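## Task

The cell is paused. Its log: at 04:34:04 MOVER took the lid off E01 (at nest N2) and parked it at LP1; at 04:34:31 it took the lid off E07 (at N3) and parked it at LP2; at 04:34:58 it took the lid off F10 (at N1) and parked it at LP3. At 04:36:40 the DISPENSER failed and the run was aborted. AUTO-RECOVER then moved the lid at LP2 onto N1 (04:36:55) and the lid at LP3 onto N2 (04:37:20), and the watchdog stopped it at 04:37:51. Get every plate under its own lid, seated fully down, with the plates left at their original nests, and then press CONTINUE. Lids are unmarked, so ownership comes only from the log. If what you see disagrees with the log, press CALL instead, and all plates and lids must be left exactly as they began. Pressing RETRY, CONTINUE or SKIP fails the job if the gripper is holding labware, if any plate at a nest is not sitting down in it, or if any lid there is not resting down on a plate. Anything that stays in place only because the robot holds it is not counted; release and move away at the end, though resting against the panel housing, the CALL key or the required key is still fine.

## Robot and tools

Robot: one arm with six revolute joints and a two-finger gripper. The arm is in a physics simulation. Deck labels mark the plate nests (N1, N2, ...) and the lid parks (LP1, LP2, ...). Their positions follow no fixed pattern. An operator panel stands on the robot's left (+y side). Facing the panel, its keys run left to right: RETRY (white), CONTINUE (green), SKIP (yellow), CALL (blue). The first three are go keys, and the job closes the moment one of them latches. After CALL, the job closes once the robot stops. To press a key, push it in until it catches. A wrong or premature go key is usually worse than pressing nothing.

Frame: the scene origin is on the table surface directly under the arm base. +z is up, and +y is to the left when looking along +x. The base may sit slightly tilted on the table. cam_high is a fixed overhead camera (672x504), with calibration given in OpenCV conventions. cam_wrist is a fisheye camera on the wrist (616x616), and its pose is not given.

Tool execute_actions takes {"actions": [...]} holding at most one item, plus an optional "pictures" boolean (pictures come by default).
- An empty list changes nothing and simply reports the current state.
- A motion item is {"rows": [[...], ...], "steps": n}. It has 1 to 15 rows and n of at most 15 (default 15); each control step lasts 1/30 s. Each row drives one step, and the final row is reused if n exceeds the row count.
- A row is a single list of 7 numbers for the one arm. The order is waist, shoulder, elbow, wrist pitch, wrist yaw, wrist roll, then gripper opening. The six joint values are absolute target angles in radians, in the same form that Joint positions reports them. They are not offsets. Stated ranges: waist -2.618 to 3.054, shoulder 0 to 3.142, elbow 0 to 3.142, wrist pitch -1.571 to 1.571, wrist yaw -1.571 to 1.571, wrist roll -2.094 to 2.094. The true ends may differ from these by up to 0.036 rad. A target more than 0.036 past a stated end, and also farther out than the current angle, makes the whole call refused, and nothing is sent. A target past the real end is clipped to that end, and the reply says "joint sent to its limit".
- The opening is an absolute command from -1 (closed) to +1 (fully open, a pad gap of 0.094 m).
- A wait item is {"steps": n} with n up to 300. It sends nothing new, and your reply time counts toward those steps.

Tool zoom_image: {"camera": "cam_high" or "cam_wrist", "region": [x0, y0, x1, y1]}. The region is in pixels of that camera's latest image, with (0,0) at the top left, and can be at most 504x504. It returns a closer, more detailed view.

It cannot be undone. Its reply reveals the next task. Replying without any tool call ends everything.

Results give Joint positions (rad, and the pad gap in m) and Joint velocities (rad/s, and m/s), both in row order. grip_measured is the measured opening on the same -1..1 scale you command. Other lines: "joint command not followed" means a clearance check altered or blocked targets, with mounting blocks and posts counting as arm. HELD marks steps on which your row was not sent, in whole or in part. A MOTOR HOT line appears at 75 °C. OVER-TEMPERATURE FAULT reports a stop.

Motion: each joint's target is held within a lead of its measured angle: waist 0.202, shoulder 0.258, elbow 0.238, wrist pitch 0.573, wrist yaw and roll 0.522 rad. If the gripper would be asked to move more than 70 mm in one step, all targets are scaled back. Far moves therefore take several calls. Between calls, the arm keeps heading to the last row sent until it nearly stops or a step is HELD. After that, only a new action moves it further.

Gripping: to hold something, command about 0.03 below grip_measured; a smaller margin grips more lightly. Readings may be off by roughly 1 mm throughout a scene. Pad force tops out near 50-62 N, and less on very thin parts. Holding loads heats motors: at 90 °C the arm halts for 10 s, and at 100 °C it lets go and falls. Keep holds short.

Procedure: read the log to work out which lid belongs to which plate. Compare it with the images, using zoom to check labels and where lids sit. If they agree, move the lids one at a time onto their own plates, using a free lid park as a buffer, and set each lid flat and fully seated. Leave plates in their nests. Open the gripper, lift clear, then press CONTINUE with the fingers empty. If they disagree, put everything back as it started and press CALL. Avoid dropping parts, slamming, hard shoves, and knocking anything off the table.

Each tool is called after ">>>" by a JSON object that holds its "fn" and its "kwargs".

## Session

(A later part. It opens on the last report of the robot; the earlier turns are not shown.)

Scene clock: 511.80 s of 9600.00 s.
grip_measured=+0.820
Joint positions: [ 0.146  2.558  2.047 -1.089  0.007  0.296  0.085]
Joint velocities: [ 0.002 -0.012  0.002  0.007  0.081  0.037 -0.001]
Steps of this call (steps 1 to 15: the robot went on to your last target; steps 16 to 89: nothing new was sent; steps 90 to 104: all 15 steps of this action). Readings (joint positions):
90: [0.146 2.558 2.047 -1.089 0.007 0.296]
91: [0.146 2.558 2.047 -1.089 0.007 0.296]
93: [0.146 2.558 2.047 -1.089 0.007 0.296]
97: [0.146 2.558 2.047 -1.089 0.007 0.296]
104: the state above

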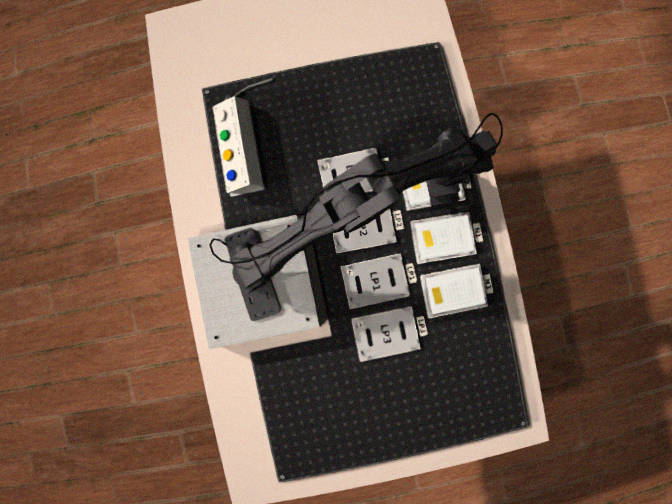

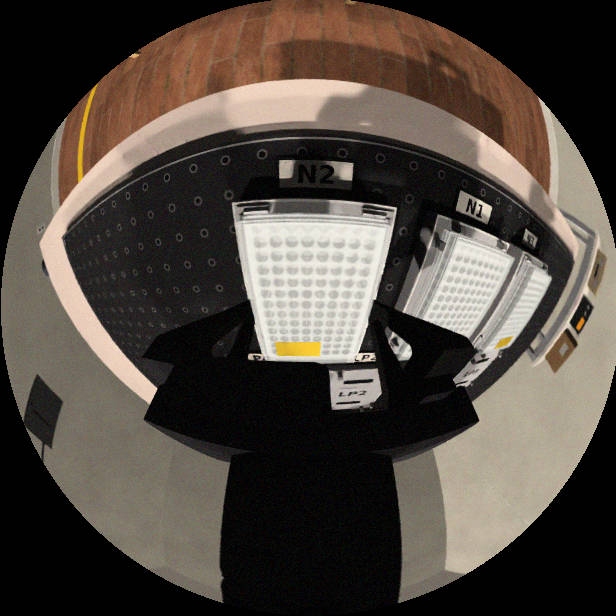

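>>> {"fn": "execute_actions", "kwargs": {"actions": [{"rows": [[0.146,2.5212,2.040,-1.073,0.005,0.292,0.90],[0.146,2.5189,2.040,-1.073,0.005,0.292,1],[0.146,2.5151,2.040,-1.073,0.005,0.292,1],[0.146,2.5097,2.040,-1.0729,0.005,0.292,1],[0.146,2.5029,2.040,-1.0725,0.005,0.292,1],[0.148,2.4946,2.0394,-1.0718,0.004,0.291,1],[0.151,2.4849,2.0373,-1.0709,0.003,0.2898,1],[0.1544,2.4738,2.0340,-1.0697,0.002,0.2890,1],[0.1599,2.4615,2.0293,-1.0683,0.002,0.2878,1],[0.1676,2.4478,2.0234,-1.0666,0.002,0.2860,1],[0.1773,2.4330,2.0161,-1.0647,0.002,0.2838,1],[0.1893,2.4171,2.0076,-1.0625,0.0015,0.2811,1],[0.2032,2.4001,1.9979,-1.0602,0.0014,0.2779,1],[0.2192,2.3823,1.9869,-1.0576,0.001,0.2743,0.9],[0.2371,2.3635,1.9748,-1.0547,0.001,0.2702,0.78]], "steps": 15}], "pictures": false}}

>>> {"fn": "execute_actions", "kwargs": {"actions": [{"rows": [[0.2570,2.3440,1.9617,-1.0517,0.001,0.2656,0.65],[0.2786,2.3237,1.9473,-1.0485,0.0005,0.2607,0.5],[0.3021,2.3030,1.9321,-1.0451,0.0,0.2554,0.35],[0.3272,2.2817,1.9157,-1.0416,0.0,0.2497,0.2],[0.3540,2.2600,1.8985,-1.0379,-0.0004,0.2436,0.05],[0.3822,2.2382,1.8805,-1.0340,-0.0007,0.2371,-0.1],[0.4118,2.2160,1.8616,-1.0300,-0.001,0.2304,-0.25],[0.4428,2.1940,1.8420,-1.0259,-0.0014,0.2233,-0.4],[0.4750,2.1718,1.8217,-1.0217,-0.0018,0.2160,-0.55],[0.5083,2.1500,1.8008,-1.0174,-0.002,0.2084,-0.7],[0.5426,2.1283,1.7794,-1.0130,-0.0025,0.2006,-0.82],[0.5777,2.1070,1.7576,-1.0085,-0.003,0.1926,-0.92],[0.6136,2.0863,1.7353,-1.0040,-0.0033,0.1844,-1],[0.6501,2.0660,1.7127,-0.9995,-0.0038,0.1761,-1],[0.6872,2.0465,1.6899,-0.9950,-0.0042,0.1677,-1]], "steps": 15}], "pictures": false}}

>>> {"fn": "execute_actions", "kwargs": {"actions": [{"rows": [[0.7246,2.0277,1.6670,-0.9905,-0.0046,0.1592,-1],[0.7622,2.0099,1.6440,-0.9860,-0.005,0.1506,-1],[0.8000,1.9929,1.6210,-0.9815,-0.0055,0.1420,-1],[0.8378,1.9770,1.5981,-0.9770,-0.006,0.1334,-1],[0.8754,1.9622,1.5753,-0.9726,-0.0064,0.1248,-1],[0.9128,1.9485,1.5527,-0.9683,-0.0068,0.1163,-1],[0.9499,1.9362,1.5304,-0.9641,-0.0072,0.1079,-1],[0.9864,1.9251,1.5086,-0.9600,-0.0077,0.0996,-1],[1.0223,1.9154,1.4872,-0.9560,-0.008,0.0914,-1],[1.0574,1.9071,1.4663,-0.9521,-0.0085,0.0834,-1],[1.0917,1.9003,1.4460,-0.9484,-0.009,0.0756,-1],[1.1250,1.8949,1.4264,-0.9449,-0.0093,0.0680,-1],[1.1572,1.8911,1.4075,-0.9415,-0.0096,0.0607,-1],[1.1882,1.8888,1.3895,-0.9383,-0.010,0.0536,-1],[1.2178,1.888,1.3723,-0.9353,-0.0103,0.0469,-1]], "steps": 15}], "pictures": false}}

>>> {"fn": "execute_actions", "kwargs": {"actions": [{"rows": [[1.2460,1.888,1.3559,-0.9324,-0.0106,0.0404,-1],[1.2728,1.888,1.3407,-0.9298,-0.011,0.0343,-1],[1.2979,1.888,1.3263,-0.9275,-0.0112,0.0286,-1],[1.3214,1.888,1.3132,-0.9253,-0.0115,0.0233,-1],[1.3430,1.888,1.3011,-0.9234,-0.0118,0.0184,-1],[1.3629,1.888,1.2901,-0.9217,-0.012,0.0138,-1],[1.3808,1.888,1.2804,-0.9203,-0.0122,0.0097,-1],[1.3968,1.888,1.2719,-0.9191,-0.0124,0.0061,-1],[1.4107,1.888,1.2646,-0.9182,-0.0125,0.0029,-1],[1.4227,1.888,1.2587,-0.9175,-0.0127,0.0002,-1],[1.4325,1.888,1.2540,-0.9171,-0.0128,-0.0020,-1],[1.4401,1.888,1.2507,-0.917,-0.013,-0.0038,-1],[1.4456,1.888,1.2486,-0.917,-0.013,-0.0050,-1],[1.4490,1.888,1.248,-0.917,-0.013,-0.0058,-1],[1.450,1.888,1.248,-0.917,-0.013,-0.006,-1]], "steps": 15}], "pictures": false}}

>>> {"fn": "execute_actions", "kwargs": {"actions": [{"rows": [[1.450,1.888,1.248,-0.917,-0.013,-0.006,-1]], "steps": 10}]}}

>>> {"fn": "zoom_image", "kwargs": {"camera": "cam_high", "region": [300, 130, 520, 370]}}

Scene clock: 556.37 s of 9600.00 s.
grip_measured=+0.835
Joint positions: [ 0.183  2.434  1.999 -1.078  0.007  0.288  0.086]
Joint velocities: [ 0.393 -0.554 -0.276 -0.022 -0.081 -0.051 -0.108]
Steps of this call (steps 1 to 15: the robot went on to your last target; steps 16 to 90: nothing new was sent; then 41.07 s passed at rest; steps 91 to 105: all 15 steps of this action). Readings (joint positions):
91: [0.146 2.558 2.047 -1.089 0.007 0.296]
92: [0.146 2.558 2.047 -1.089 0.007 0.296]
94: [0.146 2.558 2.047 -1.089 0.007 0.296]
98: [0.146 2.540 2.043 -1.088 0.007 0.296]
105: the state above

Scene clock: 556.87 s of 9600.00 s.
grip_measured=-0.984
Joint positions: [ 0.622  2.112  1.739 -1.018  0.002  0.206  0.001]
Joint velocities: [ 1.018 -0.593 -0.657  0.11  -0.007 -0.168 -0.004]
Steps of this call (steps 1 to 15: all 15 steps of this action). Readings (joint positions):
1: [0.199 2.414 1.989 -1.075 0.007 0.285]
2: [0.218 2.394 1.978 -1.072 0.007 0.282]
4: [0.264 2.351 1.951 -1.065 0.007 0.274]
8: [0.380 2.263 1.884 -1.048 0.006 0.254]
15: the state above

Scene clock: 557.37 s of 9600.00 s.
grip_measured=-0.986
Joint positions: [ 1.167  1.922  1.413 -0.96  -0.008  0.084  0.001]
Joint velocities: [ 0.882 -0.076 -0.53   0.066  0.007 -0.256 -0.001]
Steps of this call (steps 1 to 15: all 15 steps of this action). Readings (joint positions):
1: [0.659 2.092 1.716 -1.014 0.001 0.198]
2: [0.696 2.073 1.693 -1.009 0.001 0.190]
4: [0.772 2.036 1.648 -1.001 -0.001 0.174]
8: [0.924 1.975 1.558 -0.984 -0.003 0.141]
15: the state above

Scene clock: 557.87 s of 9600.00 s.
grip_measured=-0.986
Joint positions: [ 1.444  1.92   1.256 -0.941 -0.012  0.008  0.001]
Joint velocities: [ 0.105 -0.007 -0.037  0.022 -0.066 -0.066  0.001]
Steps of this call (steps 1 to 15: all 15 steps of this action). Readings (joint positions):
1: [1.197 1.921 1.395 -0.957 -0.009 0.077]
2: [1.226 1.920 1.378 -0.954 -0.009 0.069]
4: [1.280 1.920 1.345 -0.949 -0.010 0.056]
8: [1.367 1.920 1.294 -0.945 -0.011 0.033]
15: the state above

Scene clock: 558.20 s of 9600.00 s.
grip_measured=-0.986
Joint positions: [ 1.447  1.92   1.256 -0.935 -0.012  0.001  0.001]
Joint velocities: [-0.002 -0.002 -0.017 -0.051  0.022 -0.081 -0.   ]
Steps of this call (steps 1 to 10: all 10 steps of this action). Readings (joint positions):
1: [1.446 1.920 1.256 -0.941 -0.012 0.007]
2: [1.447 1.920 1.256 -0.940 -0.012 0.005]
4: [1.447 1.920 1.256 -0.938 -0.012 0.003]
8: [1.447 1.920 1.256 -0.936 -0.012 0.002]
10: the state above

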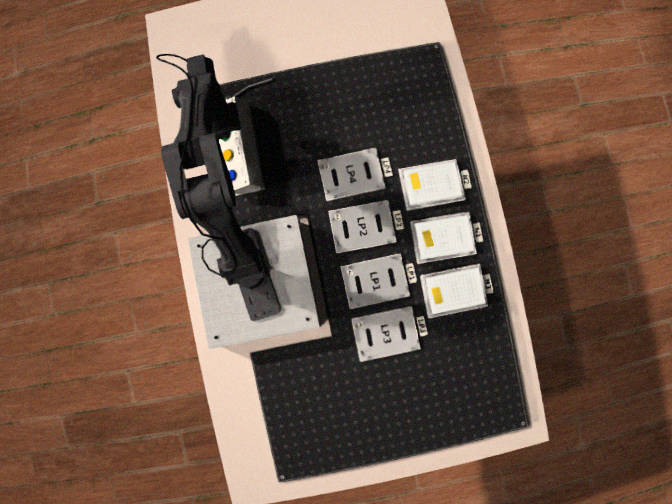

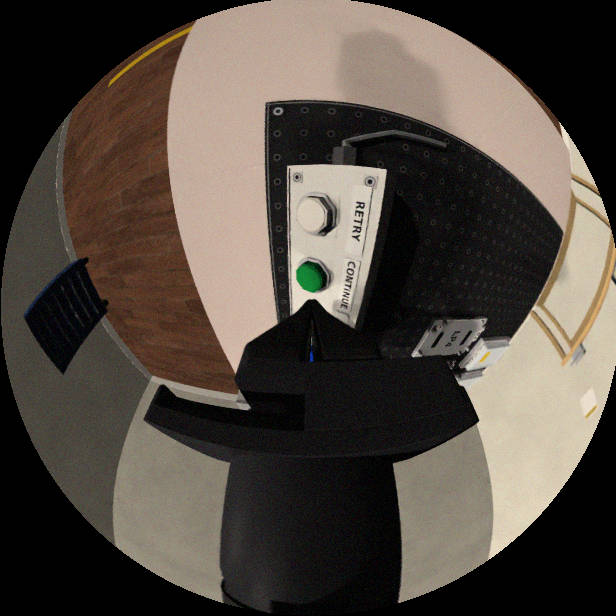

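Region (300, 130, 520, 370) of cam_high's 672x504 image, scaled by 2.100, with more detail than that image has; it fills the left 462 columns of this view, and the rest is white.

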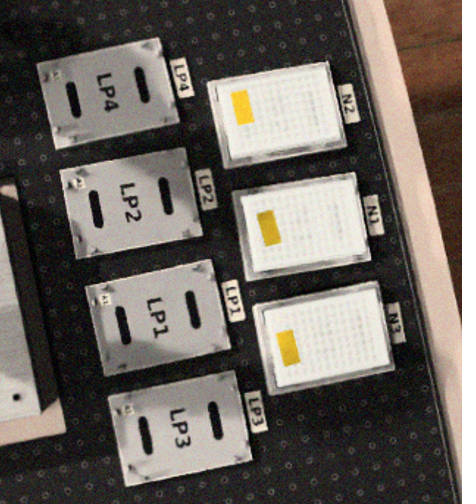

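>>> {"fn": "execute_actions", "kwargs": {"actions": [{"rows": [[1.4521,1.9254,1.2485,-0.9068,-0.012,0.0,-1],[1.4524,1.9265,1.2471,-0.9005,-0.012,0.0,-1],[1.4530,1.9283,1.2448,-0.8935,-0.012,0.0,-1],[1.4537,1.9308,1.2417,-0.8858,-0.012,0.0,-1],[1.4545,1.9338,1.2380,-0.8782,-0.012,0.0,-1],[1.4555,1.9371,1.2338,-0.8705,-0.012,0.0,-1],[1.4565,1.9407,1.2293,-0.8635,-0.012,0.0,-1],[1.4575,1.9443,1.2247,-0.8572,-0.012,0.0,-1],[1.4586,1.9479,1.2202,-0.8520,-0.012,0.0,-1],[1.4595,1.9513,1.2160,-0.8482,-0.012,0.0,-1],[1.4604,1.9542,1.2123,-0.8458,-0.012,0.0,-1],[1.4611,1.9567,1.2092,-0.845,-0.012,0.0,-1],[1.4616,1.9585,1.2069,-0.845,-0.012,0.0,-1],[1.4619,1.9596,1.2055,-0.845,-0.012,0.0,-1],[1.462,1.960,1.205,-0.845,-0.012,0.0,-1]], "steps": 15}], "pictures": false}}

>>> {"fn": "execute_actions", "kwargs": {"actions": [{"rows": [[1.462,1.960,1.205,-0.845,-0.012,0.0,-1]], "steps": 9}]}}

>>> {"fn": "zoom_image", "kwargs": {"camera": "cam_wrist", "region": [230, 160, 410, 340]}}

Scene clock: 566.00 s of 9600.00 s.
grip_measured=-0.986
Joint positions: [ 1.453  1.951  1.215 -0.871 -0.012  0.     0.001]
Joint velocities: [ 0.051  0.076 -0.085 -0.022 -0.007 -0.051 -0.001]
Steps of this call (steps 1 to 15: the robot went on to your last target; steps 16 to 90: nothing new was sent; then 4.30 s passed at rest; steps 91 to 105: all 15 steps of this action). Readings (joint positions):
91: [1.447 1.920 1.256 -0.934 -0.012 0.000]
92: [1.447 1.920 1.256 -0.932 -0.012 0.000]
94: [1.447 1.920 1.256 -0.924 -0.012 0.000]
98: [1.447 1.921 1.245 -0.898 -0.012 0.000]
105: the state above

Scene clock: 566.30 s of 9600.00 s.
grip_measured=-0.986
Joint positions: [ 1.455  1.955  1.212 -0.864 -0.013  0.     0.001]
Joint velocities: [ 0.007 -0.002 -0.002  0.051 -0.066  0.007 -0.001]
Steps of this call (steps 1 to 9: all 9 steps of this action). Readings (joint positions):
1: [1.454 1.954 1.213 -0.870 -0.012 0.000]
2: [1.454 1.955 1.212 -0.870 -0.012 0.000]
4: [1.455 1.955 1.212 -0.868 -0.013 0.000]
8: [1.455 1.955 1.212 -0.865 -0.013 0.000]
9: the state above

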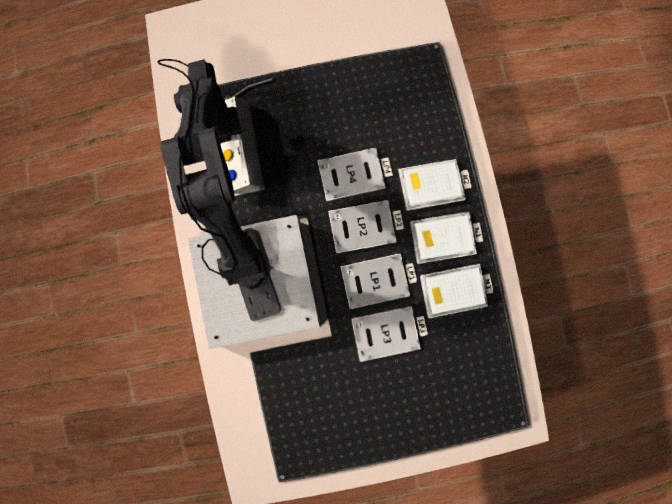

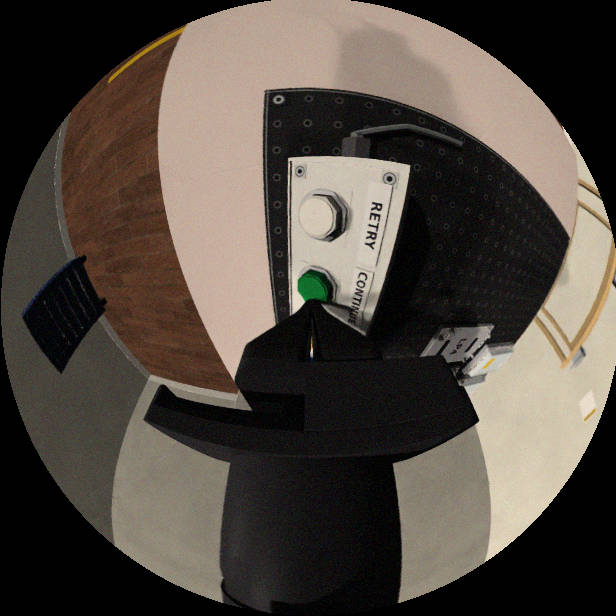

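Region (230, 160, 410, 340) of cam_wrist's 616x616 image, scaled by 2.800, with more detail than that image has.

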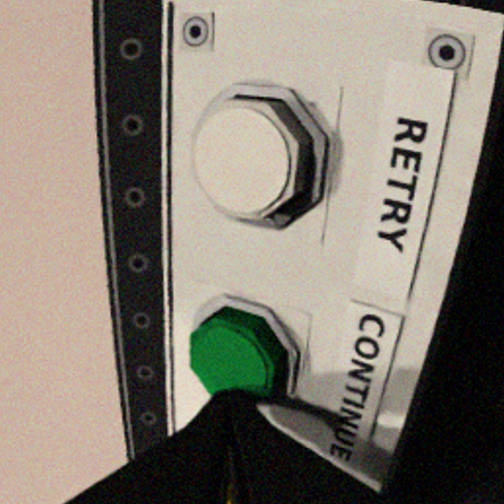

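>>> {"fn": "execute_actions", "kwargs": {"actions": [{"rows": [[1.458,1.955,1.212,-0.845,-0.012,0.0,-1],[1.458,1.955,1.212,-0.840,-0.012,0.0,-1],[1.458,1.955,1.212,-0.833,-0.012,0.0,-1],[1.458,1.955,1.212,-0.826,-0.012,0.0,-1],[1.458,1.955,1.212,-0.820,-0.012,0.0,-1],[1.458,1.955,1.212,-0.816,-0.012,0.0,-1],[1.458,1.955,1.212,-0.814,-0.012,0.0,-1],[1.458,1.955,1.212,-0.813,-0.012,0.0,-1]], "steps": 15}]}}

>>> {"fn": "zoom_image", "kwargs": {"camera": "cam_wrist", "region": [230, 160, 410, 340]}}

Scene clock: 573.23 s of 9600.00 s.
grip_measured=-0.986
Joint positions: [ 1.455  1.955  1.212 -0.838 -0.013  0.     0.001]
Joint velocities: [-0.007 -0.002 -0.012 -0.007  0.051 -0.037  0.   ]
Steps of this call (steps 1 to 15: the robot went on to your last target; steps 16 to 90: nothing new was sent; then 3.43 s passed at rest; steps 91 to 105: all 15 steps of this action). Readings (joint positions):
91: [1.455 1.955 1.212 -0.864 -0.013 0.000]
92: [1.455 1.955 1.212 -0.863 -0.013 0.000]
94: [1.455 1.955 1.212 -0.862 -0.013 0.000]
98: [1.455 1.955 1.212 -0.848 -0.013 0.000]
105: the state above

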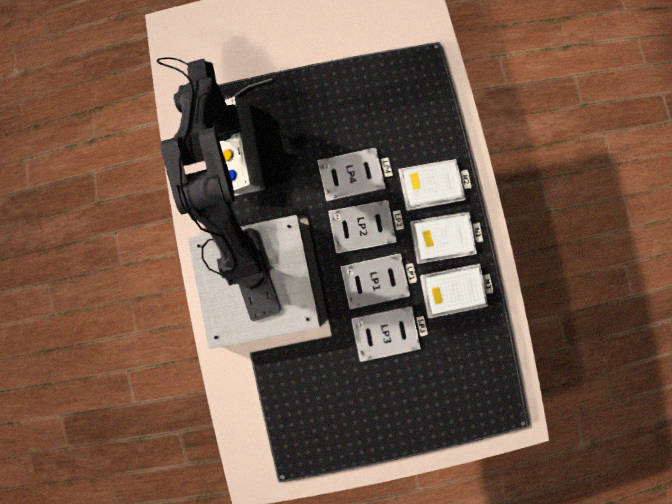

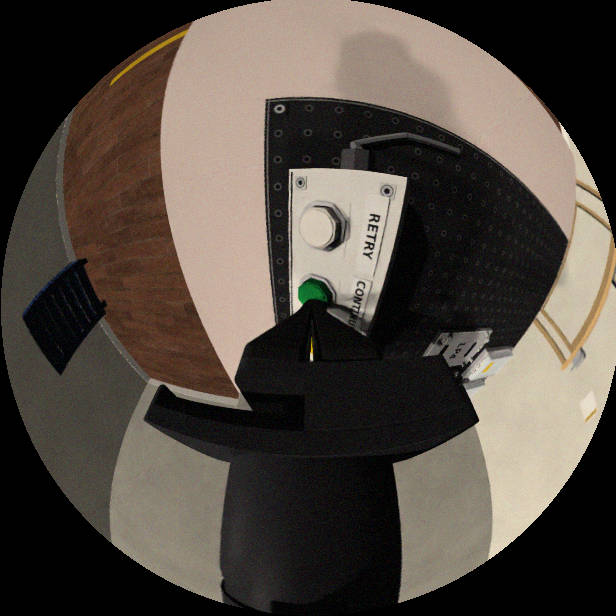

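Region (230, 160, 410, 340) of cam_wrist's 616x616 image, scaled by 2.800, with more detail than that image has.

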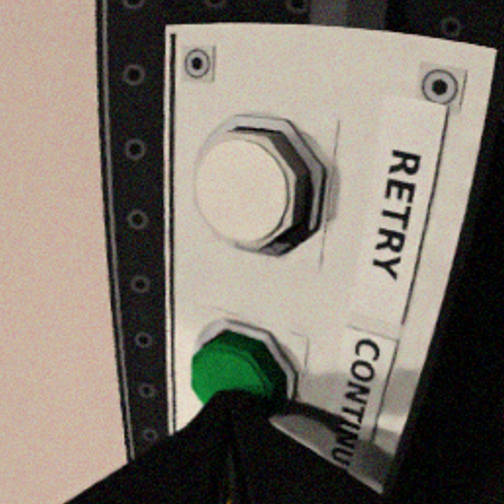

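>>> {"fn": "execute_actions", "kwargs": {"actions": [{"rows": [[1.453,1.957,1.212,-0.812,-0.012,0.0,-1],[1.452,1.959,1.212,-0.809,-0.012,0.0,-1],[1.451,1.961,1.212,-0.806,-0.012,0.0,-1],[1.450,1.963,1.212,-0.803,-0.012,0.0,-1],[1.449,1.966,1.212,-0.801,-0.012,0.0,-1],[1.448,1.969,1.212,-0.799,-0.012,0.0,-1],[1.447,1.972,1.212,-0.798,-0.012,0.0,-1],[1.446,1.975,1.212,-0.797,-0.012,0.0,-1],[1.445,1.978,1.212,-0.796,-0.012,0.0,-1],[1.444,1.981,1.212,-0.795,-0.012,0.0,-1],[1.443,1.984,1.212,-0.794,-0.012,0.0,-1],[1.442,1.987,1.212,-0.794,-0.012,0.0,-1],[1.441,1.990,1.212,-0.794,-0.012,0.0,-1],[1.440,1.993,1.212,-0.794,-0.012,0.0,-1],[1.440,1.995,1.212,-0.794,-0.012,0.0,-1]], "steps": 15}], "pictures": false}}

>>> {"fn": "execute_actions", "kwargs": {"actions": [{"rows": [[1.440,1.995,1.212,-0.794,-0.012,0.0,-1]], "steps": 8}]}}

>>> {"fn": "zoom_image", "kwargs": {"camera": "cam_wrist", "region": [230, 160, 410, 340]}}

Scene clock: 580.40 s of 9600.00 s.
grip_measured=-0.987
Joint positions: [ 1.455  1.964  1.212 -0.819 -0.022  0.     0.001]
Joint velocities: [-0.007  0.051 -0.002  0.081  0.066  0.007 -0.001]
Steps of this call (steps 1 to 15: the robot went on to your last target; steps 16 to 90: nothing new was sent; then 3.67 s passed at rest; steps 91 to 105: all 15 steps of this action). Readings (joint positions):
91: [1.455 1.955 1.212 -0.836 -0.013 0.000]
92: [1.455 1.955 1.212 -0.836 -0.013 0.000]
94: [1.455 1.955 1.212 -0.834 -0.013 0.000]
98: [1.455 1.955 1.212 -0.827 -0.013 0.000]
105: the state above

Scene clock: 580.67 s of 9600.00 s.
grip_measured=-0.987
Joint positions: [ 1.455  1.967  1.212 -0.816 -0.029  0.     0.001]
Joint velocities: [-0.007  0.012  0.007  0.037  0.037 -0.139  0.001]
Steps of this call (steps 1 to 8: all 8 steps of this action). Readings (joint positions):
1: [1.455 1.965 1.212 -0.818 -0.024 0.000]
2: [1.455 1.966 1.212 -0.817 -0.025 0.000]
4: [1.455 1.967 1.212 -0.816 -0.027 0.000]
8: the state above

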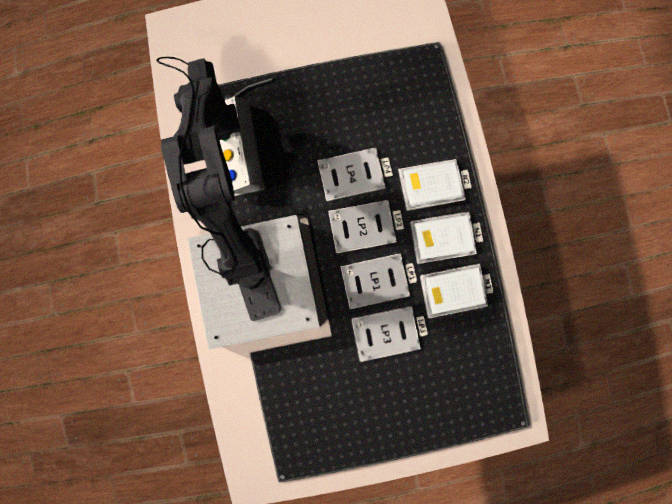

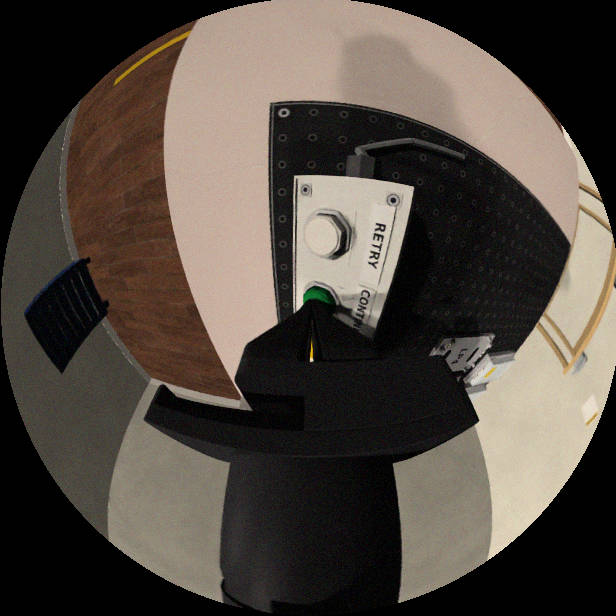

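Region (230, 160, 410, 340) of cam_wrist's 616x616 image, scaled by 2.800, with more detail than that image has.

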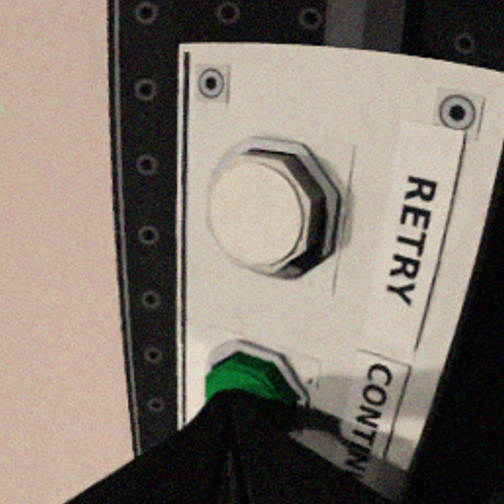

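>>> {"fn": "execute_actions", "kwargs": {"actions": [{"rows": [[1.439,1.995,1.212,-0.800,-0.006,0.0,-1],[1.438,1.995,1.212,-0.800,0.000,0.0,-1],[1.437,1.996,1.212,-0.800,0.006,0.0,-1],[1.436,1.997,1.212,-0.800,0.012,0.0,-1],[1.435,1.998,1.212,-0.800,0.018,0.0,-1],[1.434,1.999,1.212,-0.800,0.024,0.0,-1],[1.433,2.000,1.212,-0.800,0.030,0.0,-1],[1.432,2.001,1.212,-0.800,0.035,0.0,-1],[1.431,2.002,1.212,-0.800,0.035,0.0,-1],[1.430,2.003,1.212,-0.800,0.035,0.0,-1],[1.429,2.004,1.212,-0.800,0.035,0.0,-1],[1.428,2.005,1.212,-0.800,0.035,0.0,-1],[1.427,2.006,1.212,-0.800,0.035,0.0,-1],[1.426,2.007,1.212,-0.800,0.035,0.0,-1],[1.425,2.008,1.212,-0.800,0.035,0.0,-1]], "steps": 15}], "pictures": false}}

>>> {"fn": "execute_actions", "kwargs": {"actions": [{"rows": [[1.425,2.008,1.212,-0.800,0.035,0.0,-1]], "steps": 8}]}}

>>> {"fn": "zoom_image", "kwargs": {"camera": "cam_wrist", "region": [230, 160, 410, 340]}}

Scene clock: 584.93 s of 9600.00 s.
grip_measured=-0.987
Joint positions: [ 1.45   1.972  1.212 -0.814 -0.027  0.     0.001]
Joint velocities: [-0.002 -0.002 -0.002 -0.037  0.051  0.037  0.001]
The task's run ended inside this call: 3 steps that you had sent did not run.
Steps of this call (steps 1 to 15: the robot went on to your last target; steps 16 to 90: nothing new was sent; then 0.87 s passed at rest; steps 91 to 102: the first 12 steps of this action). Readings (joint positions):
91: [1.455 1.967 1.212 -0.816 -0.029 0.000]
92: [1.455 1.967 1.212 -0.816 -0.029 0.000]
94: [1.454 1.967 1.212 -0.816 -0.029 0.000]
98: [1.454 1.967 1.212 -0.816 -0.029 0.000]
102: [1.452 1.971 1.212 -0.815 -0.024 0.000]
The task's run has ended: the event that ends the task has happened.

The task's run has ended: the event that ends the task has happened. Episode already finished.

Episode already finished.

>>> {"fn": "finished_scene", "kwargs": {"scene": 2}}

The scene is finished: the task was done.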